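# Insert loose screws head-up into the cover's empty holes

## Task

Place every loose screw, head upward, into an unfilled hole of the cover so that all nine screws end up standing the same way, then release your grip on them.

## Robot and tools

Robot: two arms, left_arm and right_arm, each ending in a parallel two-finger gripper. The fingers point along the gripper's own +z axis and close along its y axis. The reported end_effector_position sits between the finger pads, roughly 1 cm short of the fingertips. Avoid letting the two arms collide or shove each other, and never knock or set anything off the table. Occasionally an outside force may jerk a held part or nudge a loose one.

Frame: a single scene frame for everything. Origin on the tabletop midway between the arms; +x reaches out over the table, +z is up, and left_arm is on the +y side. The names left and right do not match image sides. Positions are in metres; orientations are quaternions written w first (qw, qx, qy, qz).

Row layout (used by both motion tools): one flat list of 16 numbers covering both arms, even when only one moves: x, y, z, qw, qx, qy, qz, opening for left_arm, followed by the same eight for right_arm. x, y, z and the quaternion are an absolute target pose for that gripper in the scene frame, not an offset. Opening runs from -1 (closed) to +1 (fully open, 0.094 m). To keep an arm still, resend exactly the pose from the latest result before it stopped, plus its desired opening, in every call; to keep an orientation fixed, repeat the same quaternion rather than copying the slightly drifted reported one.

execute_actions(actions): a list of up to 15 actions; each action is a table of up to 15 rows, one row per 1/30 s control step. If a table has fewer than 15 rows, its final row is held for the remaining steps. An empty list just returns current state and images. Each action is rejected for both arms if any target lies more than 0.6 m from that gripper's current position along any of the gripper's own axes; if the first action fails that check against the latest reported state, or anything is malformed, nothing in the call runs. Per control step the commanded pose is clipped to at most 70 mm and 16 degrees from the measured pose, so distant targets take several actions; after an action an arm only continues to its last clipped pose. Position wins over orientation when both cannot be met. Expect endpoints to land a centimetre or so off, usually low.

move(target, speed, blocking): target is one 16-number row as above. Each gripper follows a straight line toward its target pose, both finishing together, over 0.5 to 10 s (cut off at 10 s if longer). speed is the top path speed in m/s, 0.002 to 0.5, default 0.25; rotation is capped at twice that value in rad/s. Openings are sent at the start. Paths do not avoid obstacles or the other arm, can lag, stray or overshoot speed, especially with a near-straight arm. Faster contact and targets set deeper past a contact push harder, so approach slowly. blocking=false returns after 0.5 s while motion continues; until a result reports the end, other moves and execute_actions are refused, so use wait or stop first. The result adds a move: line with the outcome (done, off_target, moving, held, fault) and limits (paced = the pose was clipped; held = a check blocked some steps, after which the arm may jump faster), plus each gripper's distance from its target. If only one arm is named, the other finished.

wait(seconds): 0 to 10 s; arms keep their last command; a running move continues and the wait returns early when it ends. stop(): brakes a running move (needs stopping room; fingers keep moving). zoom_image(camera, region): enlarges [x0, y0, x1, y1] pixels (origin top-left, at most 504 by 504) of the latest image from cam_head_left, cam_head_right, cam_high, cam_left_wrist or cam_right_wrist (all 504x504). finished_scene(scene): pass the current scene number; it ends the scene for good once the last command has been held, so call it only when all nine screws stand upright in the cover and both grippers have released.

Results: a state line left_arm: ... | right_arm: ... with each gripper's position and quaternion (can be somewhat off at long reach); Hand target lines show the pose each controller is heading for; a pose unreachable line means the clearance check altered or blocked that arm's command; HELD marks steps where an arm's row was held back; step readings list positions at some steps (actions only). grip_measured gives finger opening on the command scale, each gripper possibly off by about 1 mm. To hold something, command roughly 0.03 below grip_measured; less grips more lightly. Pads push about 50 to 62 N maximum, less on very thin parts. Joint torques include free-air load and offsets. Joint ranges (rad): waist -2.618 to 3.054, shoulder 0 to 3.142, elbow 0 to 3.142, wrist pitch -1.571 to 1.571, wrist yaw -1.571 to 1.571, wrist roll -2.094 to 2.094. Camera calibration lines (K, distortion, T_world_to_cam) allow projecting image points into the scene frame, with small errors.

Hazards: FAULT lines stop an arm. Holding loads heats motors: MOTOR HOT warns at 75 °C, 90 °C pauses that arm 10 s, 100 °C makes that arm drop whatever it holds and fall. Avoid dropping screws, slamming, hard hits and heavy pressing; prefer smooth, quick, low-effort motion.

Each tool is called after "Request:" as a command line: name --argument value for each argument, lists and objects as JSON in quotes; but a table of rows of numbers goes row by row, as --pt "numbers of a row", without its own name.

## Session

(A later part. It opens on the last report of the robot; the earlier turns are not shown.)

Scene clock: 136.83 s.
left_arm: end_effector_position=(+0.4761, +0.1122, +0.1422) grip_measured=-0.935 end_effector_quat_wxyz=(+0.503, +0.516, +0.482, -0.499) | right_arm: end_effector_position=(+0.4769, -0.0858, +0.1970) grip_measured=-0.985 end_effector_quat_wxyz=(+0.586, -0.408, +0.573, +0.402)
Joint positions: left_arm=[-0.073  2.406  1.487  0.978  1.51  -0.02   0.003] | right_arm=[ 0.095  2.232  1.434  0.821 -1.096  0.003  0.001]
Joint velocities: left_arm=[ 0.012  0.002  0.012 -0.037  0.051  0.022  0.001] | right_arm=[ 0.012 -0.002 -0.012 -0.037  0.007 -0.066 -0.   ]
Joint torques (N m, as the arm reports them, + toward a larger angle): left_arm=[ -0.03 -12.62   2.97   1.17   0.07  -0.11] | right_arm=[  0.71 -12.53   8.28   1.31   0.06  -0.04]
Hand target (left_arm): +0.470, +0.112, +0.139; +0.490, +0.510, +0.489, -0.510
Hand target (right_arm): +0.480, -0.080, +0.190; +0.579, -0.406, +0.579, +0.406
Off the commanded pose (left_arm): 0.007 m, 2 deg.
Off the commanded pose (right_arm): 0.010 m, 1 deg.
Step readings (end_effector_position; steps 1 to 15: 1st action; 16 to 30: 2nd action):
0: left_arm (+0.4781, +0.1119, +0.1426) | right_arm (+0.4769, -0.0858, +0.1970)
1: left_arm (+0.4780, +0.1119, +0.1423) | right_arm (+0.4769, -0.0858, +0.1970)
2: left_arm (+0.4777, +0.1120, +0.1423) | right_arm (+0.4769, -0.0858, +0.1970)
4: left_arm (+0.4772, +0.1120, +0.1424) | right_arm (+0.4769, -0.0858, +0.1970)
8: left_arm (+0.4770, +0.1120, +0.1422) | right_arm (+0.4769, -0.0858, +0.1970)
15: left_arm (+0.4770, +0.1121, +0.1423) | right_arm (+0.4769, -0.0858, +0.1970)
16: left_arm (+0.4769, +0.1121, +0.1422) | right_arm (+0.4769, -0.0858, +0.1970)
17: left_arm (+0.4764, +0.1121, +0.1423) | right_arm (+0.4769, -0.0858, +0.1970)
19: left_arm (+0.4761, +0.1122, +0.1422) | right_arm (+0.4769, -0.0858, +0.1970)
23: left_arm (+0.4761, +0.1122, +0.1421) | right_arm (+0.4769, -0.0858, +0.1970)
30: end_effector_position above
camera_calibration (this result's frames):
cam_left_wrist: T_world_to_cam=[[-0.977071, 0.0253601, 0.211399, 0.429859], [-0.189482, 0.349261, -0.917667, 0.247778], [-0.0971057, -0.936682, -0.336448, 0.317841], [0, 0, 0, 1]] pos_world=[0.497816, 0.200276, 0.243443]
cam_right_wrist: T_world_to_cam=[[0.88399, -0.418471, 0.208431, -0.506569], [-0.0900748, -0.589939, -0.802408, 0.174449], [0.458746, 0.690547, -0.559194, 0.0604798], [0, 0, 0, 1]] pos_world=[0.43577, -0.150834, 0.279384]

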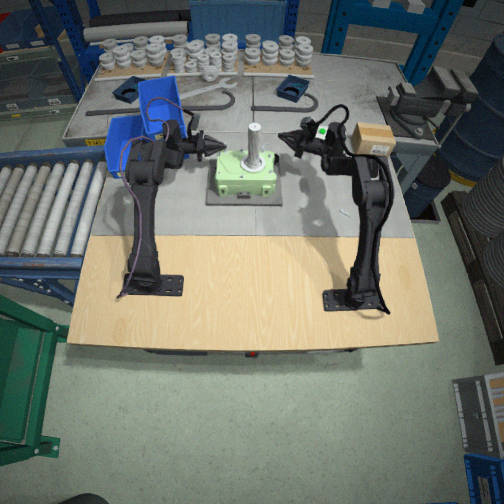

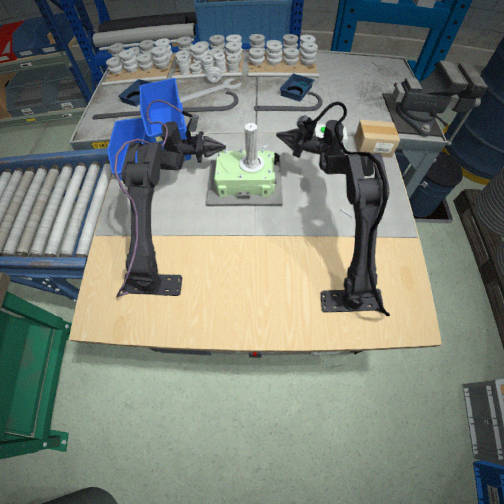

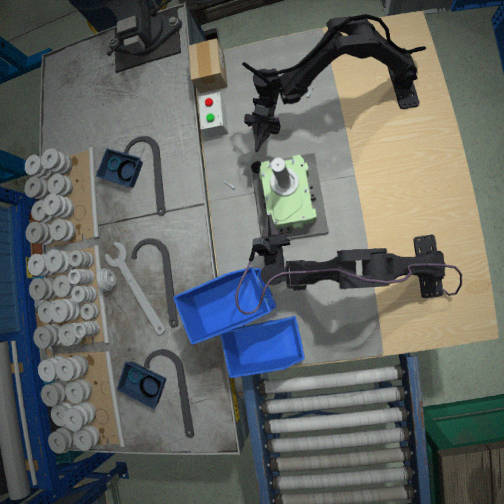

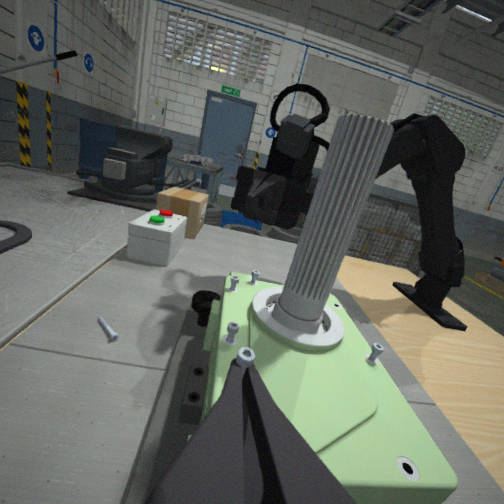

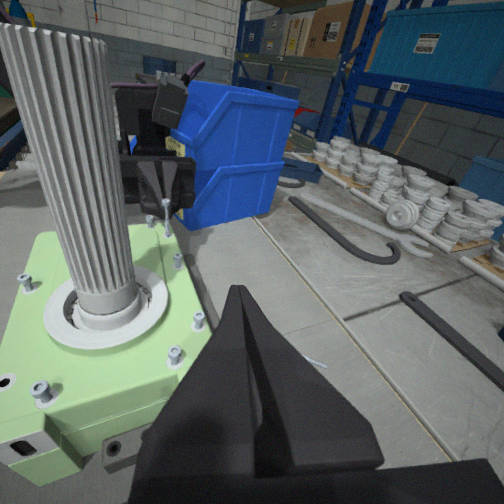

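Looks centered. Push down.

Request:
execute_actions --actions '[[[0.474,0.1115,0.133,0.49,0.51,0.49,-0.51,-1,0.48,-0.08,0.19,0.579,-0.406,0.579,0.406,-1]],[[0.474,0.1105,0.129,0.49,0.51,0.49,-0.51,-1,0.48,-0.08,0.19,0.579,-0.406,0.579,0.406,-1]]]'

Request:
zoom_image --camera "cam_right_wrist" --region '[130,190,200,260]'

Scene clock: 137.93 s.
left_arm: end_effector_position=(+0.4761, +0.1122, +0.1421) grip_measured=-0.935 end_effector_quat_wxyz=(+0.503, +0.516, +0.482, -0.499) | right_arm: end_effector_position=(+0.4769, -0.0858, +0.1970) grip_measured=-0.985 end_effector_quat_wxyz=(+0.586, -0.408, +0.573, +0.402)
Joint positions: left_arm=[-0.073  2.406  1.487  0.978  1.51  -0.02   0.003] | right_arm=[ 0.095  2.232  1.434  0.821 -1.096  0.003  0.001]
Joint velocities: left_arm=[ 0.002 -0.007 -0.012  0.095 -0.066 -0.022 -0.   ] | right_arm=[-0.012 -0.007  0.007 -0.037 -0.007  0.022 -0.   ]
Joint torques (N m, as the arm reports them, + toward a larger angle): left_arm=[ -0.3  -10.18   4.61   1.16   0.03   0.  ] | right_arm=[  0.71 -12.52   8.27   1.31   0.06  -0.03]
Hand target (left_arm): +0.474, +0.111, +0.129; +0.490, +0.510, +0.490, -0.510
Hand target (right_arm): +0.480, -0.080, +0.190; +0.579, -0.406, +0.579, +0.406
Off the commanded pose (left_arm): 0.013 m, 2 deg.
Off the commanded pose (right_arm): 0.010 m, 1 deg.
Step readings (end_effector_position; steps 1 to 15: 1st action; 16 to 30: 2nd action):
0: left_arm (+0.4760, +0.1122, +0.1421) | right_arm (+0.4769, -0.0858, +0.1970)
1: left_arm (+0.4761, +0.1122, +0.1421) | right_arm (+0.4769, -0.0858, +0.1970)
2: left_arm (+0.4761, +0.1122, +0.1421) | right_arm (+0.4769, -0.0858, +0.1970)
4: left_arm (+0.4761, +0.1122, +0.1421) | right_arm (+0.4769, -0.0858, +0.1970)
8: left_arm (+0.4761, +0.1122, +0.1421) | right_arm (+0.4769, -0.0858, +0.1970)
15: left_arm (+0.4761, +0.1122, +0.1421) | right_arm (+0.4769, -0.0858, +0.1970)
16: left_arm (+0.4761, +0.1122, +0.1421) | right_arm (+0.4769, -0.0858, +0.1970)
17: left_arm (+0.4761, +0.1122, +0.1421) | right_arm (+0.4769, -0.0858, +0.1970)
19: left_arm (+0.4761, +0.1122, +0.1421) | right_arm (+0.4769, -0.0858, +0.1970)
23: left_arm (+0.4761, +0.1122, +0.1421) | right_arm (+0.4769, -0.0858, +0.1970)
30: end_effector_position above
camera_calibration (this result's frames):
cam_left_wrist: T_world_to_cam=[[-0.976999, 0.0249854, 0.211773, 0.429845], [-0.189965, 0.3492, -0.917591, 0.247911], [-0.0968775, -0.936715, -0.336422, 0.317702], [0, 0, 0, 1]] pos_world=[0.497831, 0.200286, 0.243333]
cam_right_wrist: T_world_to_cam=[[0.88399, -0.418471, 0.208431, -0.506569], [-0.0900748, -0.589939, -0.802408, 0.174449], [0.458746, 0.690547, -0.559194, 0.0604798], [0, 0, 0, 1]] pos_world=[0.43577, -0.150834, 0.279384]

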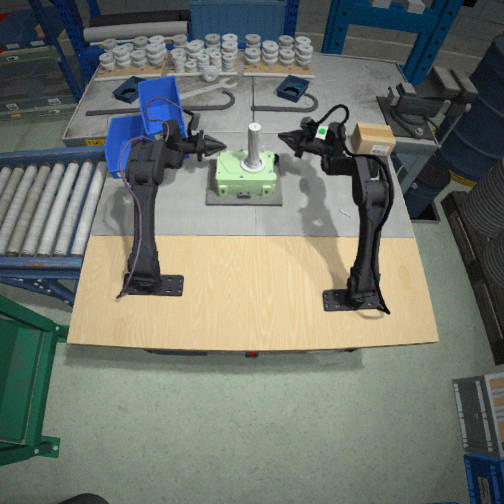

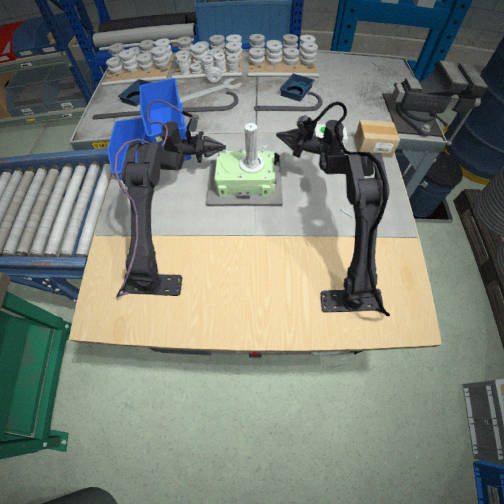

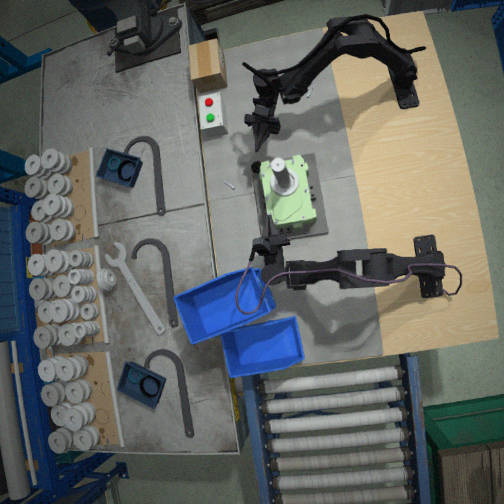

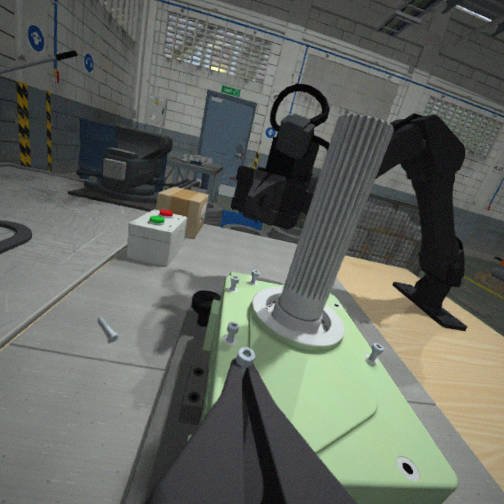

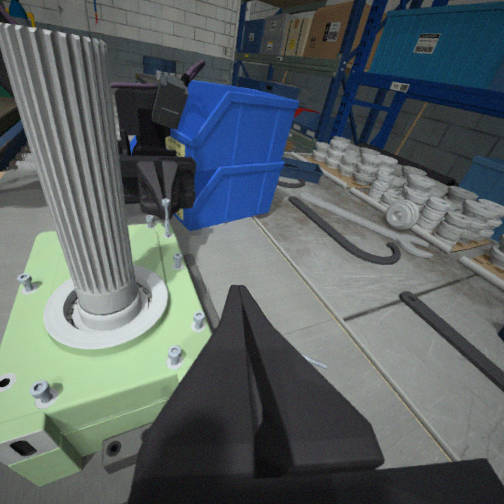

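Region (130, 190, 200, 260) of cam_right_wrist's 504x504 image, scaled by 7.200, with more detail than that image has.

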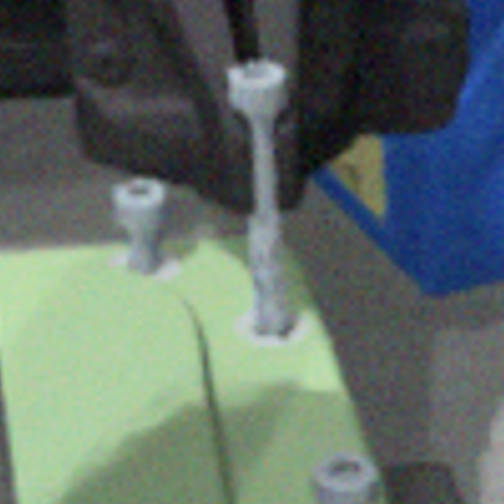

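Request:
move --target '[0.476,0.112,0.175,0.49,0.51,0.49,-0.51,-1,0.48,-0.08,0.19,0.579,-0.406,0.579,0.406,-1]' --speed 0.1

Request:
move --target '[0.468,0.106,0.17,0.701,0.092,0.701,-0.092,-1,0.48,-0.08,0.19,0.579,-0.406,0.579,0.406,-1]'

Request:
move --target '[0.468,0.106,0.147,0.701,0.092,0.701,-0.092,-1,0.48,-0.08,0.19,0.579,-0.406,0.579,0.406,-1]' --speed 0.04

Request:
zoom_image --camera "cam_right_wrist" --region '[110,170,210,270]'

Scene clock: 139.10 s.
left_arm: end_effector_position=(+0.4748, +0.1123, +0.1618) grip_measured=-0.935 end_effector_quat_wxyz=(+0.491, +0.503, +0.494, -0.511) | right_arm: end_effector_position=(+0.4769, -0.0858, +0.1970) grip_measured=-0.985 end_effector_quat_wxyz=(+0.586, -0.408, +0.573, +0.402)
Joint positions: left_arm=[-0.073  2.359  1.487  0.946  1.509 -0.085  0.003] | right_arm=[ 0.095  2.232  1.434  0.821 -1.096  0.003  0.001]
Joint velocities: left_arm=[ 0.012 -0.007 -0.017 -0.037 -0.11  -0.125  0.001] | right_arm=[-0.012  0.017  0.002  0.022 -0.037  0.11   0.   ]
Joint torques (N m, as the arm reports them, + toward a larger angle): left_arm=[ -0.02 -12.95   6.98   1.11   0.07  -0.1 ] | right_arm=[  0.73 -12.53   8.28   1.31   0.07  -0.03]
Hand target (left_arm): +0.476, +0.112, +0.175; +0.491, +0.509, +0.489, -0.511
Hand target (right_arm): +0.480, -0.080, +0.190; +0.579, -0.406, +0.579, +0.406
Off the commanded pose (left_arm): 0.013 m, 1 deg.
Off the commanded pose (right_arm): 0.010 m, 1 deg.
move: off_target (left_arm)
camera_calibration (this result's frames):
cam_left_wrist: T_world_to_cam=[[-0.965401, 0.0243887, 0.259626, 0.411278], [-0.235078, 0.349532, -0.906954, 0.285322], [-0.112867, -0.936607, -0.331705, 0.331123], [0, 0, 0, 1]] pos_world=[0.501493, 0.200373, 0.261831]
cam_right_wrist: T_world_to_cam=[[0.883911, -0.41848, 0.208746, -0.506605], [-0.089771, -0.589901, -0.80247, 0.174366], [0.458957, 0.690573, -0.558988, 0.0603736], [0, 0, 0, 1]] pos_world=[0.435738, -0.150838, 0.279423]

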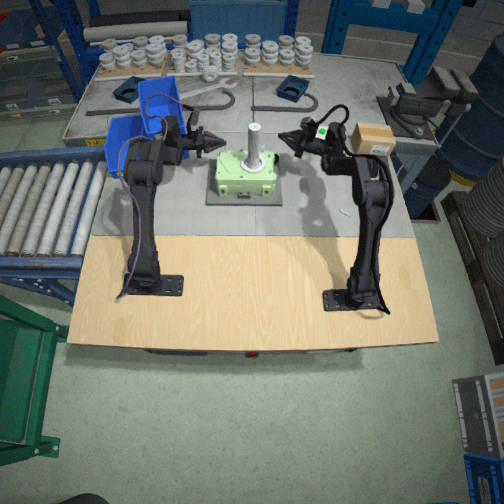

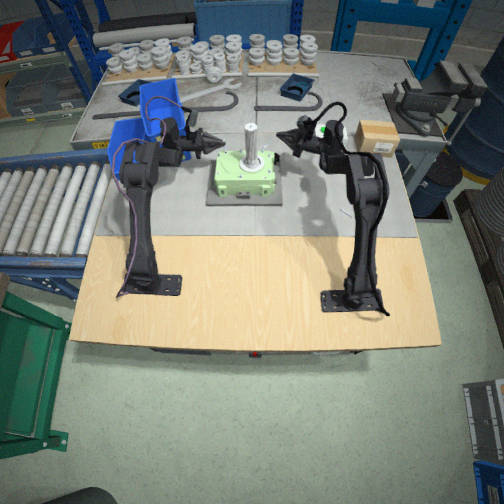

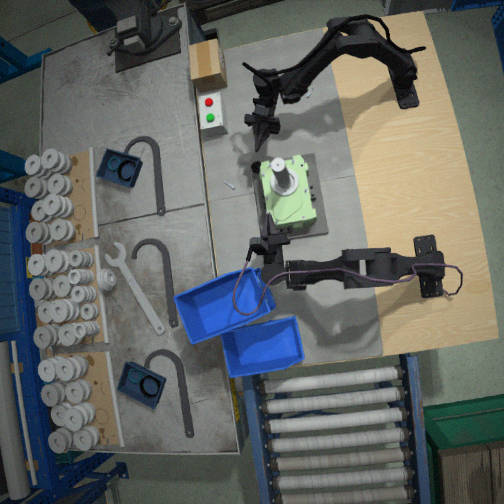

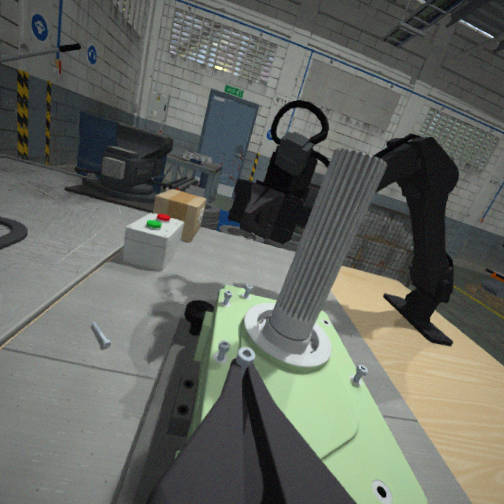

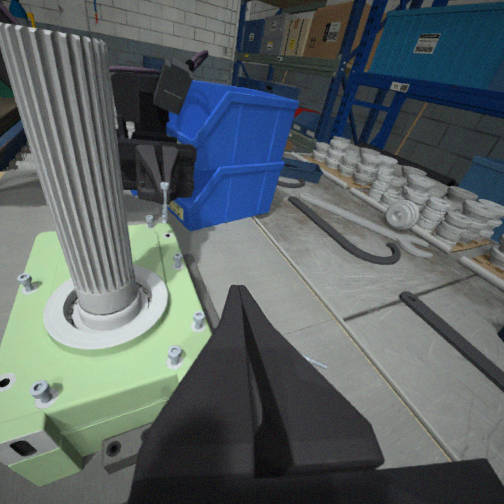

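Scene clock: 142.43 s.
left_arm: end_effector_position=(+0.4676, +0.1100, +0.1619) grip_measured=-0.935 end_effector_quat_wxyz=(+0.694, +0.092, +0.707, -0.096) | right_arm: end_effector_position=(+0.4769, -0.0858, +0.1970) grip_measured=-0.985 end_effector_quat_wxyz=(+0.586, -0.408, +0.573, +0.402)
Joint positions: left_arm=[-0.524  1.946  0.803  1.126 -0.275 -0.013  0.003] | right_arm=[ 0.095  2.232  1.434  0.821 -1.096  0.003  0.001]
Joint velocities: left_arm=[-0.007  0.022 -0.002  0.095 -0.022 -0.066 -0.   ] | right_arm=[-0.022 -0.002 -0.002  0.11  -0.051 -0.022  0.   ]
Joint torques (N m, as the arm reports them, + toward a larger angle): left_arm=[-0.74 -9.29  5.21  2.   -0.16  0.1 ] | right_arm=[  0.69 -12.53   8.26   1.31   0.06  -0.04]
Hand target (left_arm): +0.467, +0.108, +0.170; +0.701, +0.092, +0.702, -0.092
Hand target (right_arm): +0.480, -0.080, +0.190; +0.579, -0.406, +0.579, +0.406
Off the commanded pose (left_arm): 0.009 m, 1 deg.
Off the commanded pose (right_arm): 0.010 m, 1 deg.
move: done
camera_calibration (this result's frames):
cam_left_wrist: T_world_to_cam=[[-0.245116, -0.934785, 0.257088, 0.173464], [-0.413204, -0.139156, -0.899943, 0.420442], [0.877029, -0.326821, -0.352148, -0.198454], [0, 0, 0, 1]] pos_world=[0.390297, 0.1558, 0.263893]
cam_right_wrist: T_world_to_cam=[[0.883911, -0.41848, 0.208746, -0.506605], [-0.089771, -0.589901, -0.80247, 0.174366], [0.458957, 0.690573, -0.558988, 0.0603736], [0, 0, 0, 1]] pos_world=[0.435738, -0.150838, 0.279423]

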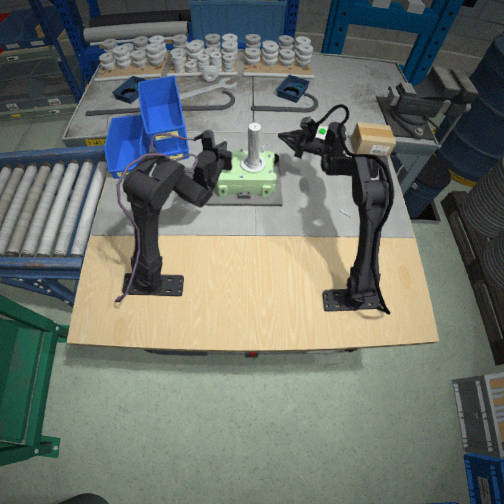

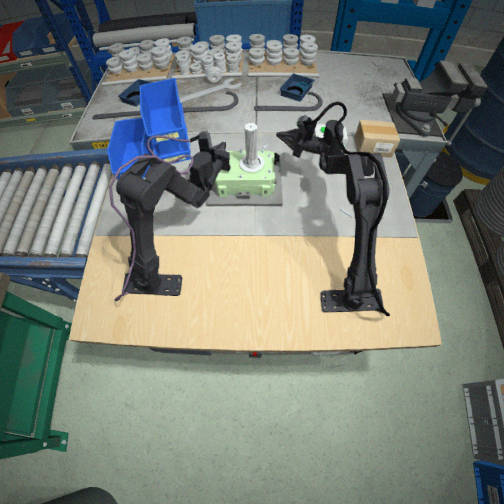

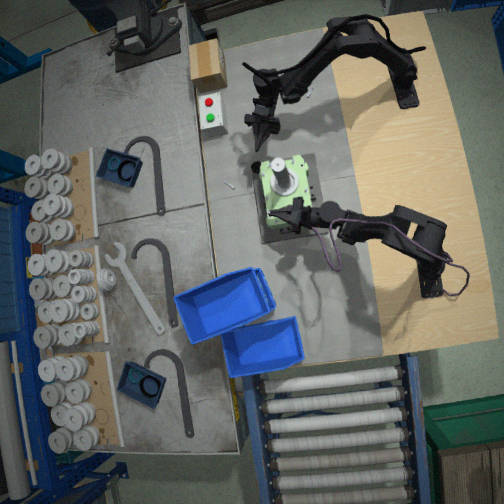

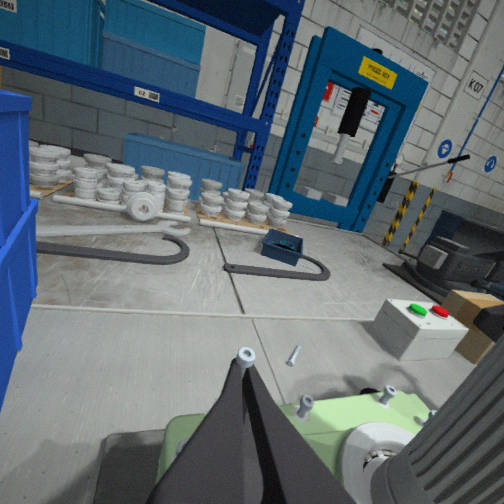

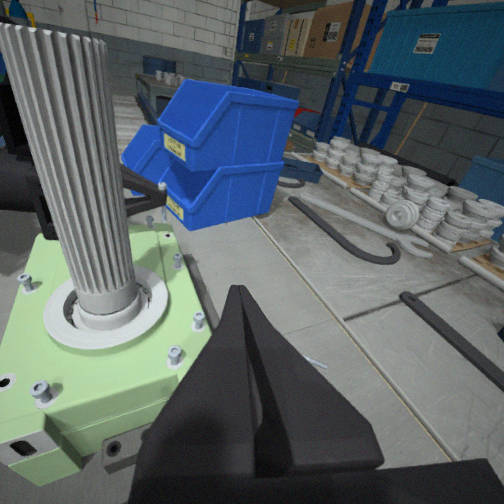

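Scene clock: 143.33 s.
left_arm: end_effector_position=(+0.4700, +0.1097, +0.1511) grip_measured=-0.935 end_effector_quat_wxyz=(+0.701, +0.087, +0.701, -0.097) | right_arm: end_effector_position=(+0.4769, -0.0858, +0.1970) grip_measured=-0.985 end_effector_quat_wxyz=(+0.586, -0.408, +0.573, +0.402)
Joint positions: left_arm=[-0.524  2.007  0.803  1.207 -0.281 -0.013  0.003] | right_arm=[ 0.095  2.232  1.434  0.821 -1.096  0.003  0.001]
Joint velocities: left_arm=[ 0.012 -0.007 -0.002  0.022 -0.022 -0.022  0.   ] | right_arm=[-0.002  0.007 -0.007  0.007  0.007 -0.007  0.   ]
Joint torques (N m, as the arm reports them, + toward a larger angle): left_arm=[-1.08 -7.77  4.46  2.09 -0.17  0.09] | right_arm=[  0.73 -12.52   8.29   1.31   0.07  -0.04]
Hand target (left_arm): +0.468, +0.106, +0.147; +0.701, +0.092, +0.701, -0.092
Hand target (right_arm): +0.480, -0.080, +0.190; +0.579, -0.406, +0.579, +0.406
Off the commanded pose (left_arm): 0.006 m, 1 deg.
Off the commanded pose (right_arm): 0.010 m, 1 deg.
move: done
camera_calibration (this result's frames):
cam_left_wrist: T_world_to_cam=[[-0.244191, -0.933537, 0.26245, 0.175172], [-0.397015, -0.150678, -0.905359, 0.40613], [0.884731, -0.325277, -0.333834, -0.211014], [0, 0, 0, 1]] pos_world=[0.390706, 0.156087, 0.251276]
cam_right_wrist: T_world_to_cam=[[0.883911, -0.41848, 0.208746, -0.506605], [-0.089771, -0.589901, -0.80247, 0.174366], [0.458957, 0.690573, -0.558988, 0.0603736], [0, 0, 0, 1]] pos_world=[0.435738, -0.150838, 0.279423]

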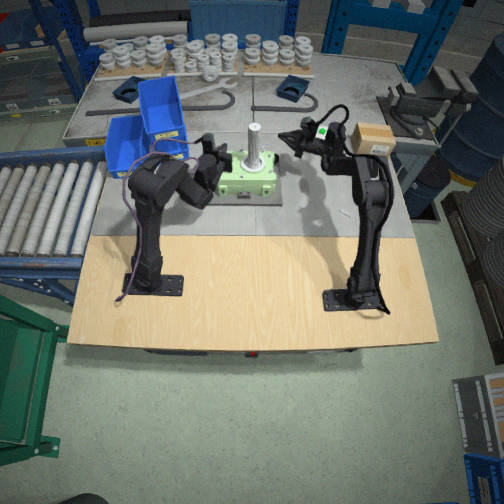

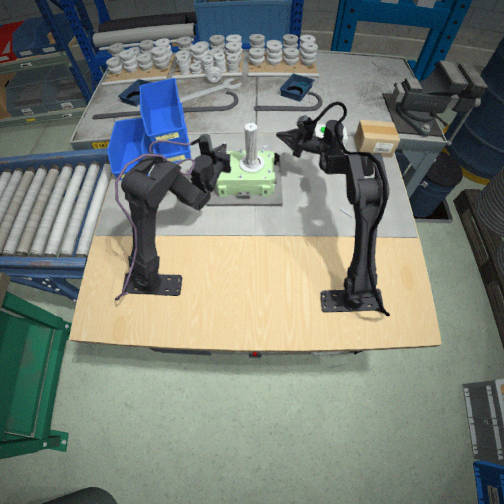

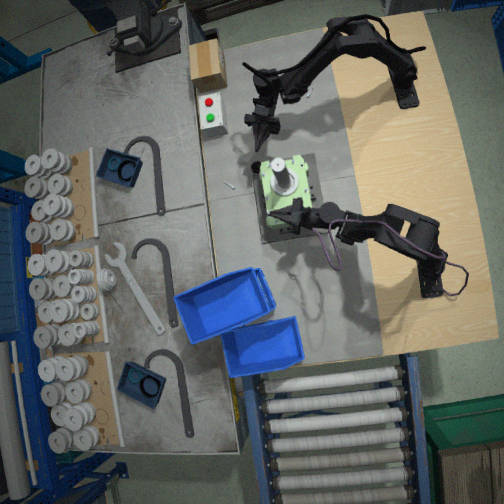

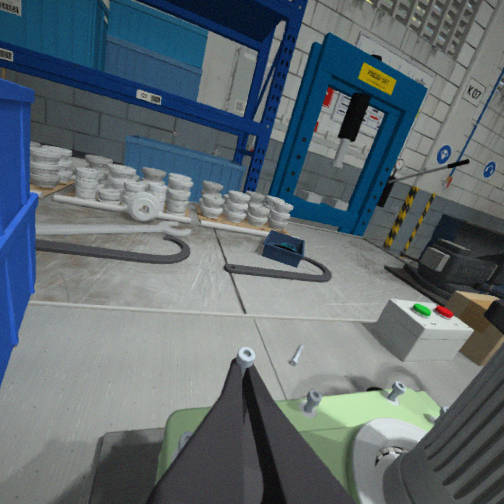

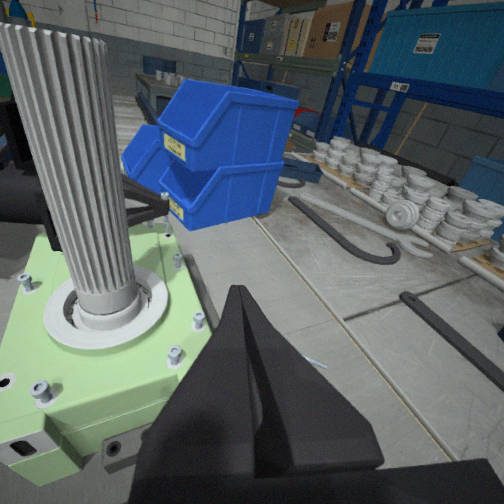

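Region (110, 170, 210, 270) of cam_right_wrist's 504x504 image, scaled by 5.040, with more detail than that image has.

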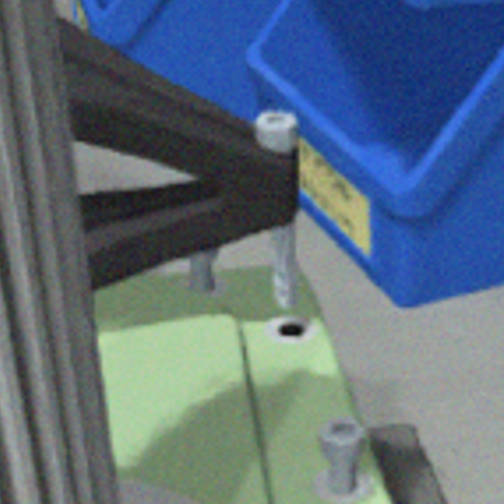

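Request:
move --target '[0.477,0.102,0.15,0.604,0.1035,0.786,-0.0795,-1,0.48,-0.08,0.19,0.579,-0.406,0.579,0.406,-1]' --speed 0.05

Request:
zoom_image --camera "cam_right_wrist" --region '[110,170,210,270]'

Scene clock: 146.47 s.
left_arm: end_effector_position=(+0.4767, +0.1058, +0.1436) grip_measured=-0.935 end_effector_quat_wxyz=(+0.610, +0.104, +0.782, -0.073) | right_arm: end_effector_position=(+0.4769, -0.0858, +0.1971) grip_measured=-0.985 end_effector_quat_wxyz=(+0.587, -0.408, +0.573, +0.402)
Joint positions: left_arm=[-0.524  1.88   0.928  0.693 -0.281 -0.06   0.003] | right_arm=[ 0.095  2.232  1.434  0.822 -1.096  0.003  0.001]
Joint velocities: left_arm=[-0.002 -0.012 -0.002 -0.037 -0.007 -0.051  0.   ] | right_arm=[ 0.027 -0.007  0.007  0.007  0.007 -0.051 -0.   ]
Joint torques (N m, as the arm reports them, + toward a larger angle): left_arm=[-0.3  -9.83  7.06  1.53  0.03 -0.11] | right_arm=[  0.74 -12.51   8.28   1.3    0.05  -0.03]
Hand target (left_arm): +0.477, +0.102, +0.150; +0.605, +0.104, +0.785, -0.079
Hand target (right_arm): +0.480, -0.080, +0.190; +0.579, -0.406, +0.579, +0.406
Off the commanded pose (left_arm): 0.007 m, 1 deg.
Off the commanded pose (right_arm): 0.010 m, 1 deg.
move: done
camera_calibration (this result's frames):
cam_left_wrist: T_world_to_cam=[[-0.180339, -0.956905, 0.227617, 0.152079], [-0.59787, -0.0771139, -0.797875, 0.47402], [0.781044, -0.279974, -0.558199, -0.143905], [0, 0, 0, 1]] pos_world=[0.423224, 0.14179, 0.263265]
cam_right_wrist: T_world_to_cam=[[0.883832, -0.41849, 0.209061, -0.506641], [-0.0894671, -0.589864, -0.802531, 0.174283], [0.459169, 0.690599, -0.558782, 0.0602674], [0, 0, 0, 1]] pos_world=[0.435705, -0.150842, 0.279463]

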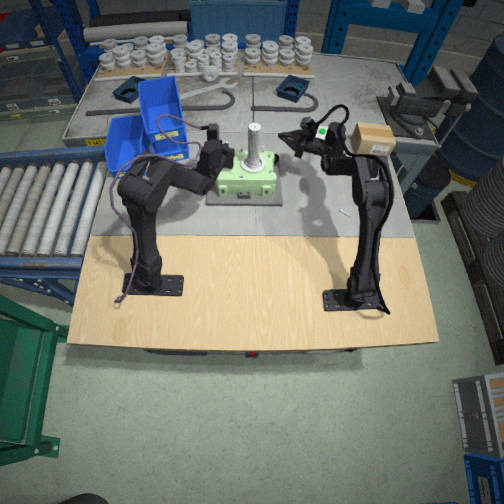

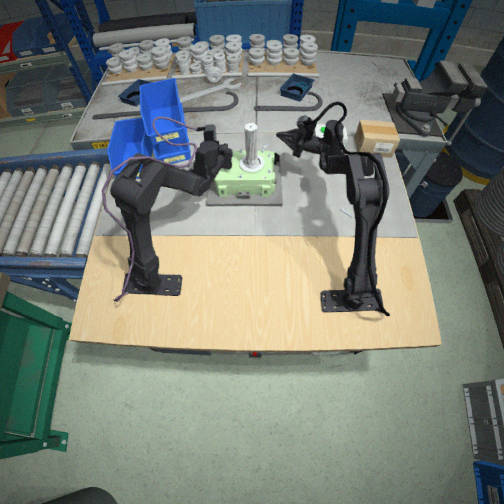

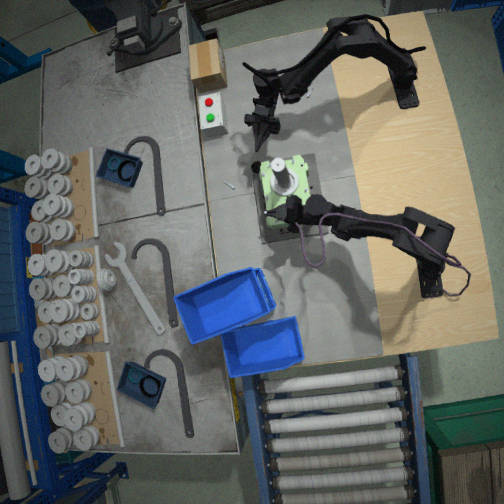

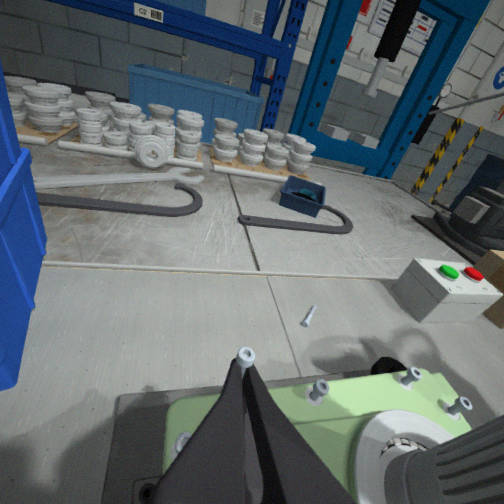

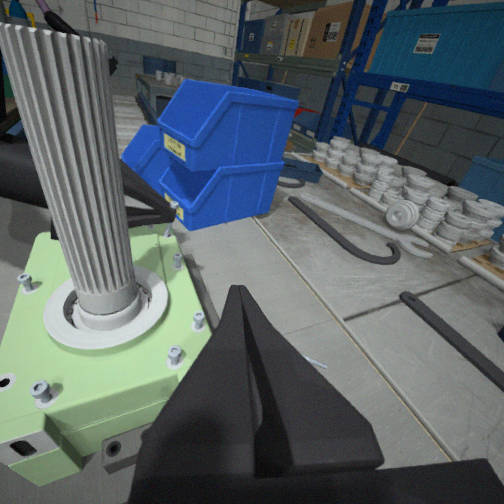

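Region (110, 170, 210, 270) of cam_right_wrist's 504x504 image, scaled by 5.040, with more detail than that image has.

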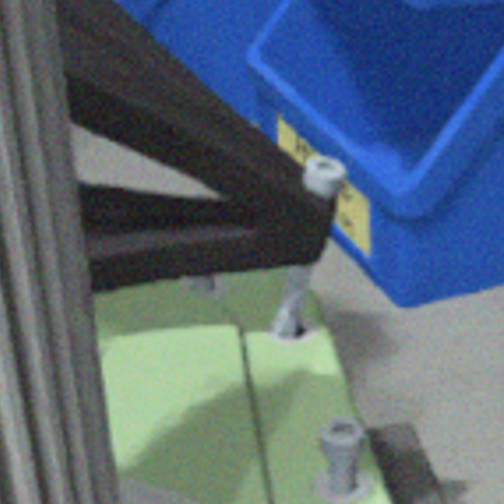

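Tip seems at/in the hole. Go down, then back -x to stand it up.

Request:
execute_actions --actions '[[[0.478,0.103,0.138,0.604,0.1035,0.786,-0.0795,-1,0.48,-0.08,0.19,0.579,-0.406,0.579,0.406,-1]],[[0.477,0.103,0.133,0.604,0.1035,0.786,-0.0795,-1,0.48,-0.08,0.19,0.579,-0.406,0.579,0.406,-1]]]'

Request:
zoom_image --camera "cam_right_wrist" --region '[110,170,210,270]'

Scene clock: 147.63 s.
left_arm: end_effector_position=(+0.4781, +0.1049, +0.1439) grip_measured=-0.935 end_effector_quat_wxyz=(+0.614, +0.101, +0.779, -0.076) | right_arm: end_effector_position=(+0.4769, -0.0858, +0.1970) grip_measured=-0.985 end_effector_quat_wxyz=(+0.586, -0.408, +0.573, +0.402)
Joint positions: left_arm=[-0.524  1.889  0.929  0.714 -0.281 -0.064  0.003] | right_arm=[ 0.095  2.232  1.434  0.821 -1.096  0.003  0.001]
Joint velocities: left_arm=[ 0.007  0.012 -0.007  0.051  0.007 -0.051  0.   ] | right_arm=[ 0.012  0.002 -0.007 -0.007  0.007 -0.051  0.   ]
Joint torques (N m, as the arm reports them, + toward a larger angle): left_arm=[-0.08 -7.47  5.15  1.97  0.05 -0.12] | right_arm=[  0.7  -12.54   8.3    1.3    0.06  -0.04]
Hand target (left_arm): +0.477, +0.103, +0.133; +0.604, +0.104, +0.786, -0.079
Hand target (right_arm): +0.480, -0.080, +0.190; +0.579, -0.406, +0.579, +0.406
Off the commanded pose (left_arm): 0.011 m, 1 deg.
Off the commanded pose (right_arm): 0.010 m, 1 deg.
Step readings (end_effector_position; steps 1 to 15: 1st action; 16 to 30: 2nd action):
0: left_arm (+0.4767, +0.1058, +0.1433) | right_arm (+0.4769, -0.0858, +0.1971)
1: left_arm (+0.4768, +0.1057, +0.1436) | right_arm (+0.4769, -0.0858, +0.1970)
2: left_arm (+0.4768, +0.1057, +0.1437) | right_arm (+0.4769, -0.0858, +0.1970)
4: left_arm (+0.4768, +0.1057, +0.1437) | right_arm (+0.4769, -0.0858, +0.1970)
8: left_arm (+0.4768, +0.1057, +0.1437) | right_arm (+0.4769, -0.0858, +0.1970)
15: left_arm (+0.4768, +0.1057, +0.1437) | right_arm (+0.4769, -0.0858, +0.1970)
16: left_arm (+0.4769, +0.1056, +0.1436) | right_arm (+0.4769, -0.0858, +0.1970)
17: left_arm (+0.4773, +0.1054, +0.1437) | right_arm (+0.4769, -0.0858, +0.1970)
19: left_arm (+0.4777, +0.1052, +0.1438) | right_arm (+0.4769, -0.0858, +0.1970)
23: left_arm (+0.4780, +0.1050, +0.1438) | right_arm (+0.4769, -0.0858, +0.1970)
30: end_effector_position above
camera_calibration (this result's frames):
cam_left_wrist: T_world_to_cam=[[-0.181701, -0.954898, 0.234851, 0.150881], [-0.590361, -0.0850697, -0.802644, 0.472902], [0.786421, -0.284488, -0.548277, -0.148591], [0, 0, 0, 1]] pos_world=[0.423453, 0.142033, 0.262668]
cam_right_wrist: T_world_to_cam=[[0.883911, -0.41848, 0.208746, -0.506605], [-0.089771, -0.589901, -0.80247, 0.174366], [0.458957, 0.690573, -0.558988, 0.0603736], [0, 0, 0, 1]] pos_world=[0.435738, -0.150838, 0.279423]

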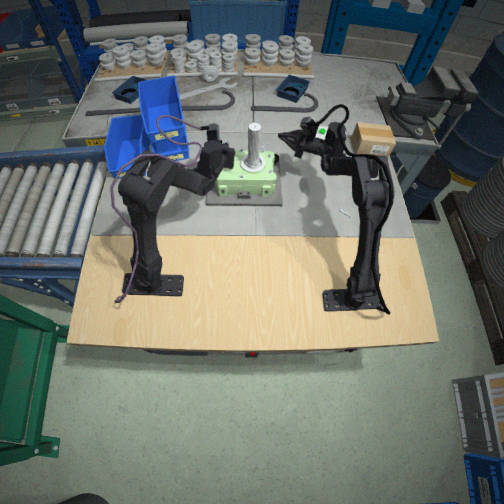

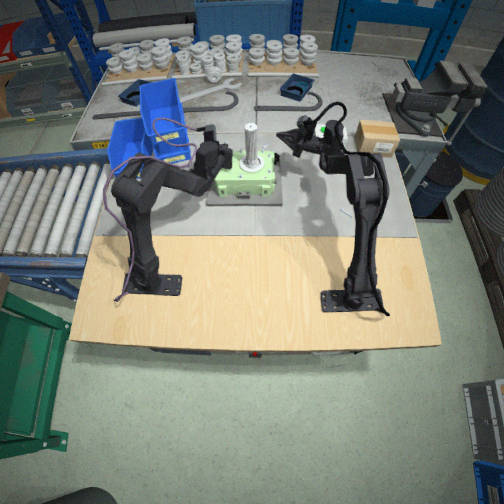

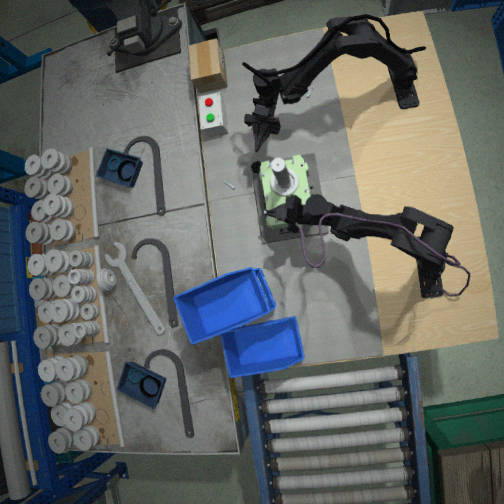

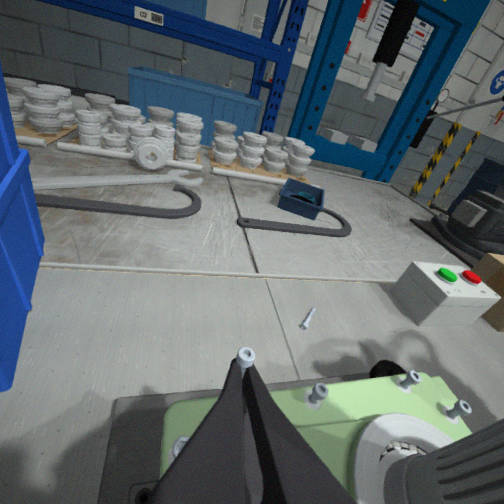

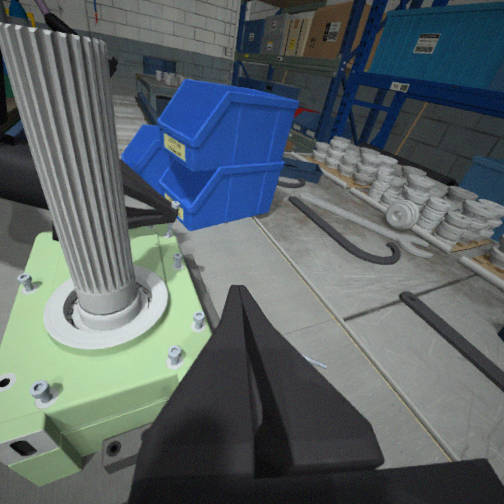

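Region (110, 170, 210, 270) of cam_right_wrist's 504x504 image, scaled by 5.040, with more detail than that image has.

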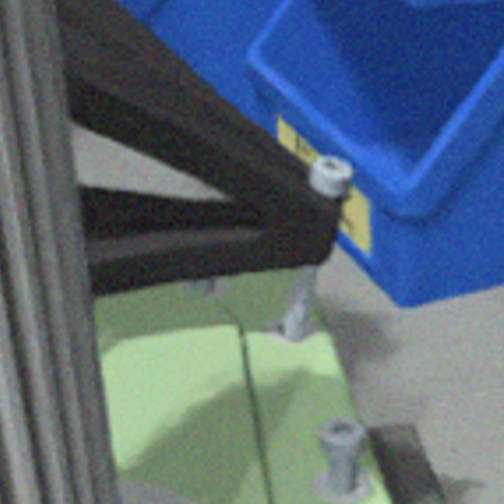

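Request:
execute_actions --actions '[[[0.477,0.108,0.138,0.604,0.1035,0.786,-0.0795,-1,0.48,-0.08,0.19,0.579,-0.406,0.579,0.406,-1]],[[0.477,0.110,0.138,0.604,0.1035,0.786,-0.0795,-1,0.48,-0.08,0.19,0.579,-0.406,0.579,0.406,-1]],[[0.477,0.112,0.138,0.604,0.1035,0.786,-0.0795,-1,0.48,-0.08,0.19,0.579,-0.406,0.579,0.406,-1]]]'

Request:
zoom_image --camera "cam_right_wrist" --region '[110,170,210,270]'

Scene clock: 149.23 s.
left_arm: end_effector_position=(+0.4787, +0.1047, +0.1436) grip_measured=-0.935 end_effector_quat_wxyz=(+0.613, +0.105, +0.779, -0.082) | right_arm: end_effector_position=(+0.4769, -0.0858, +0.1970) grip_measured=-0.985 end_effector_quat_wxyz=(+0.586, -0.408, +0.573, +0.402)
Joint positions: left_arm=[-0.517  1.889  0.929  0.714 -0.261 -0.064  0.003] | right_arm=[ 0.095  2.232  1.434  0.821 -1.096  0.003  0.001]
Joint velocities: left_arm=[ 0.007  0.007 -0.002 -0.066 -0.037 -0.007 -0.001] | right_arm=[-0.012 -0.017  0.012 -0.051  0.007 -0.037 -0.001]
Joint torques (N m, as the arm reports them, + toward a larger angle): left_arm=[ 1.17 -9.4   4.2   1.86  0.06 -0.06] | right_arm=[  0.68 -12.52   8.28   1.31   0.06  -0.03]
Hand target (left_arm): +0.477, +0.112, +0.138; +0.604, +0.103, +0.786, -0.079
Hand target (right_arm): +0.480, -0.080, +0.190; +0.579, -0.406, +0.579, +0.406
Off the commanded pose (left_arm): 0.009 m, 1 deg.
Off the commanded pose (right_arm): 0.010 m, 1 deg.
Step readings (end_effector_position; steps 1 to 15: 1st action; 16 to 30: 2nd action; 31 to 45: 3rd action):
0: left_arm (+0.4781, +0.1049, +0.1439) | right_arm (+0.4769, -0.0858, +0.1970)
1: left_arm (+0.4781, +0.1048, +0.1439) | right_arm (+0.4769, -0.0858, +0.1970)
2: left_arm (+0.4780, +0.1047, +0.1438) | right_arm (+0.4769, -0.0858, +0.1970)
4: left_arm (+0.4780, +0.1045, +0.1438) | right_arm (+0.4769, -0.0858, +0.1970)
8: left_arm (+0.4780, +0.1045, +0.1438) | right_arm (+0.4769, -0.0858, +0.1970)
15: left_arm (+0.4780, +0.1045, +0.1438) | right_arm (+0.4769, -0.0858, +0.1970)
16: left_arm (+0.4781, +0.1046, +0.1438) | right_arm (+0.4769, -0.0858, +0.1970)
17: left_arm (+0.4782, +0.1046, +0.1438) | right_arm (+0.4769, -0.0858, +0.1970)
19: left_arm (+0.4783, +0.1046, +0.1438) | right_arm (+0.4769, -0.0858, +0.1970)
23: left_arm (+0.4783, +0.1045, +0.1437) | right_arm (+0.4769, -0.0858, +0.1970)
30: left_arm (+0.4784, +0.1046, +0.1437) | right_arm (+0.4769, -0.0858, +0.1970)
31: left_arm (+0.4784, +0.1046, +0.1437) | right_arm (+0.4769, -0.0858, +0.1970)
32: left_arm (+0.4785, +0.1047, +0.1437) | right_arm (+0.4769, -0.0858, +0.1970)
34: left_arm (+0.4786, +0.1047, +0.1436) | right_arm (+0.4769, -0.0858, +0.1970)
38: left_arm (+0.4787, +0.1047, +0.1436) | right_arm (+0.4769, -0.0858, +0.1970)
45: end_effector_position above
camera_calibration (this result's frames):
cam_left_wrist: T_world_to_cam=[[-0.193582, -0.951413, 0.239457, 0.155466], [-0.593519, -0.0807764, -0.800756, 0.473817], [0.781192, -0.297134, -0.549045, -0.145306], [0, 0, 0, 1]] pos_world=[0.424827, 0.14301, 0.262405]
cam_right_wrist: T_world_to_cam=[[0.883911, -0.41848, 0.208746, -0.506605], [-0.089771, -0.589901, -0.80247, 0.174366], [0.458957, 0.690573, -0.558988, 0.0603736], [0, 0, 0, 1]] pos_world=[0.435738, -0.150838, 0.279423]

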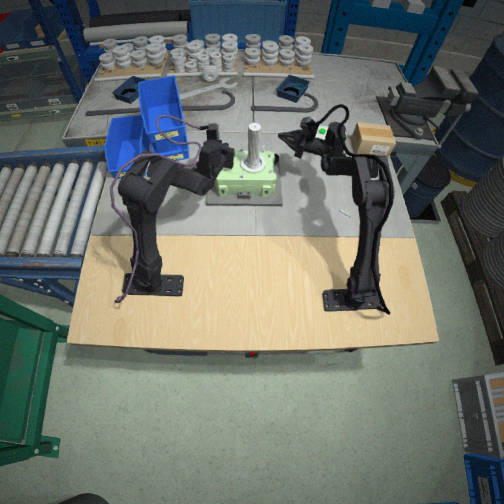

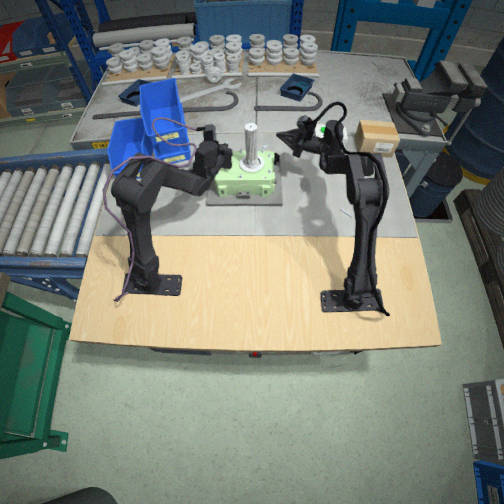

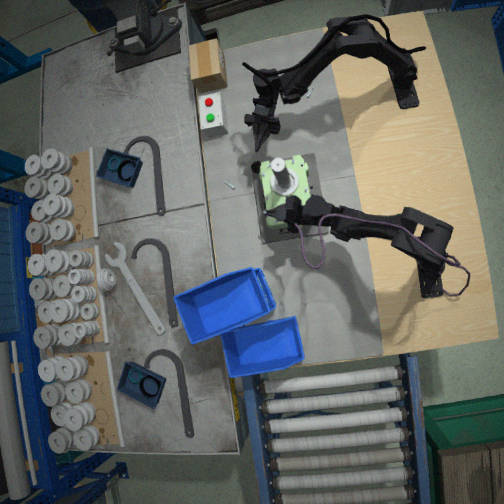

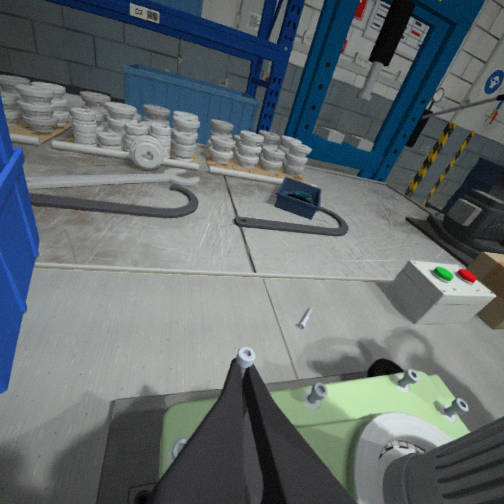

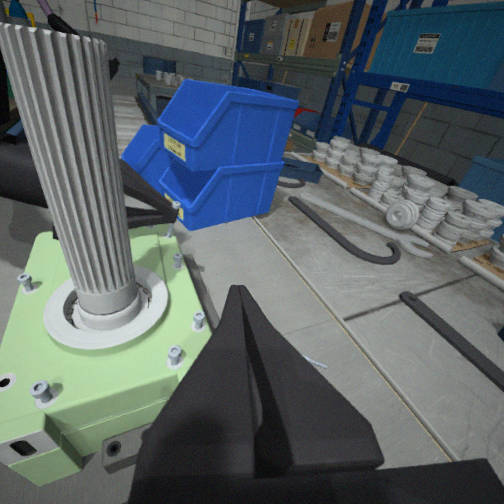

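Region (110, 170, 210, 270) of cam_right_wrist's 504x504 image, scaled by 5.040, with more detail than that image has.

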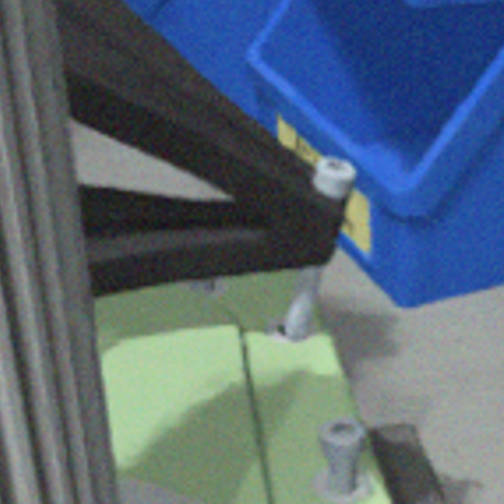

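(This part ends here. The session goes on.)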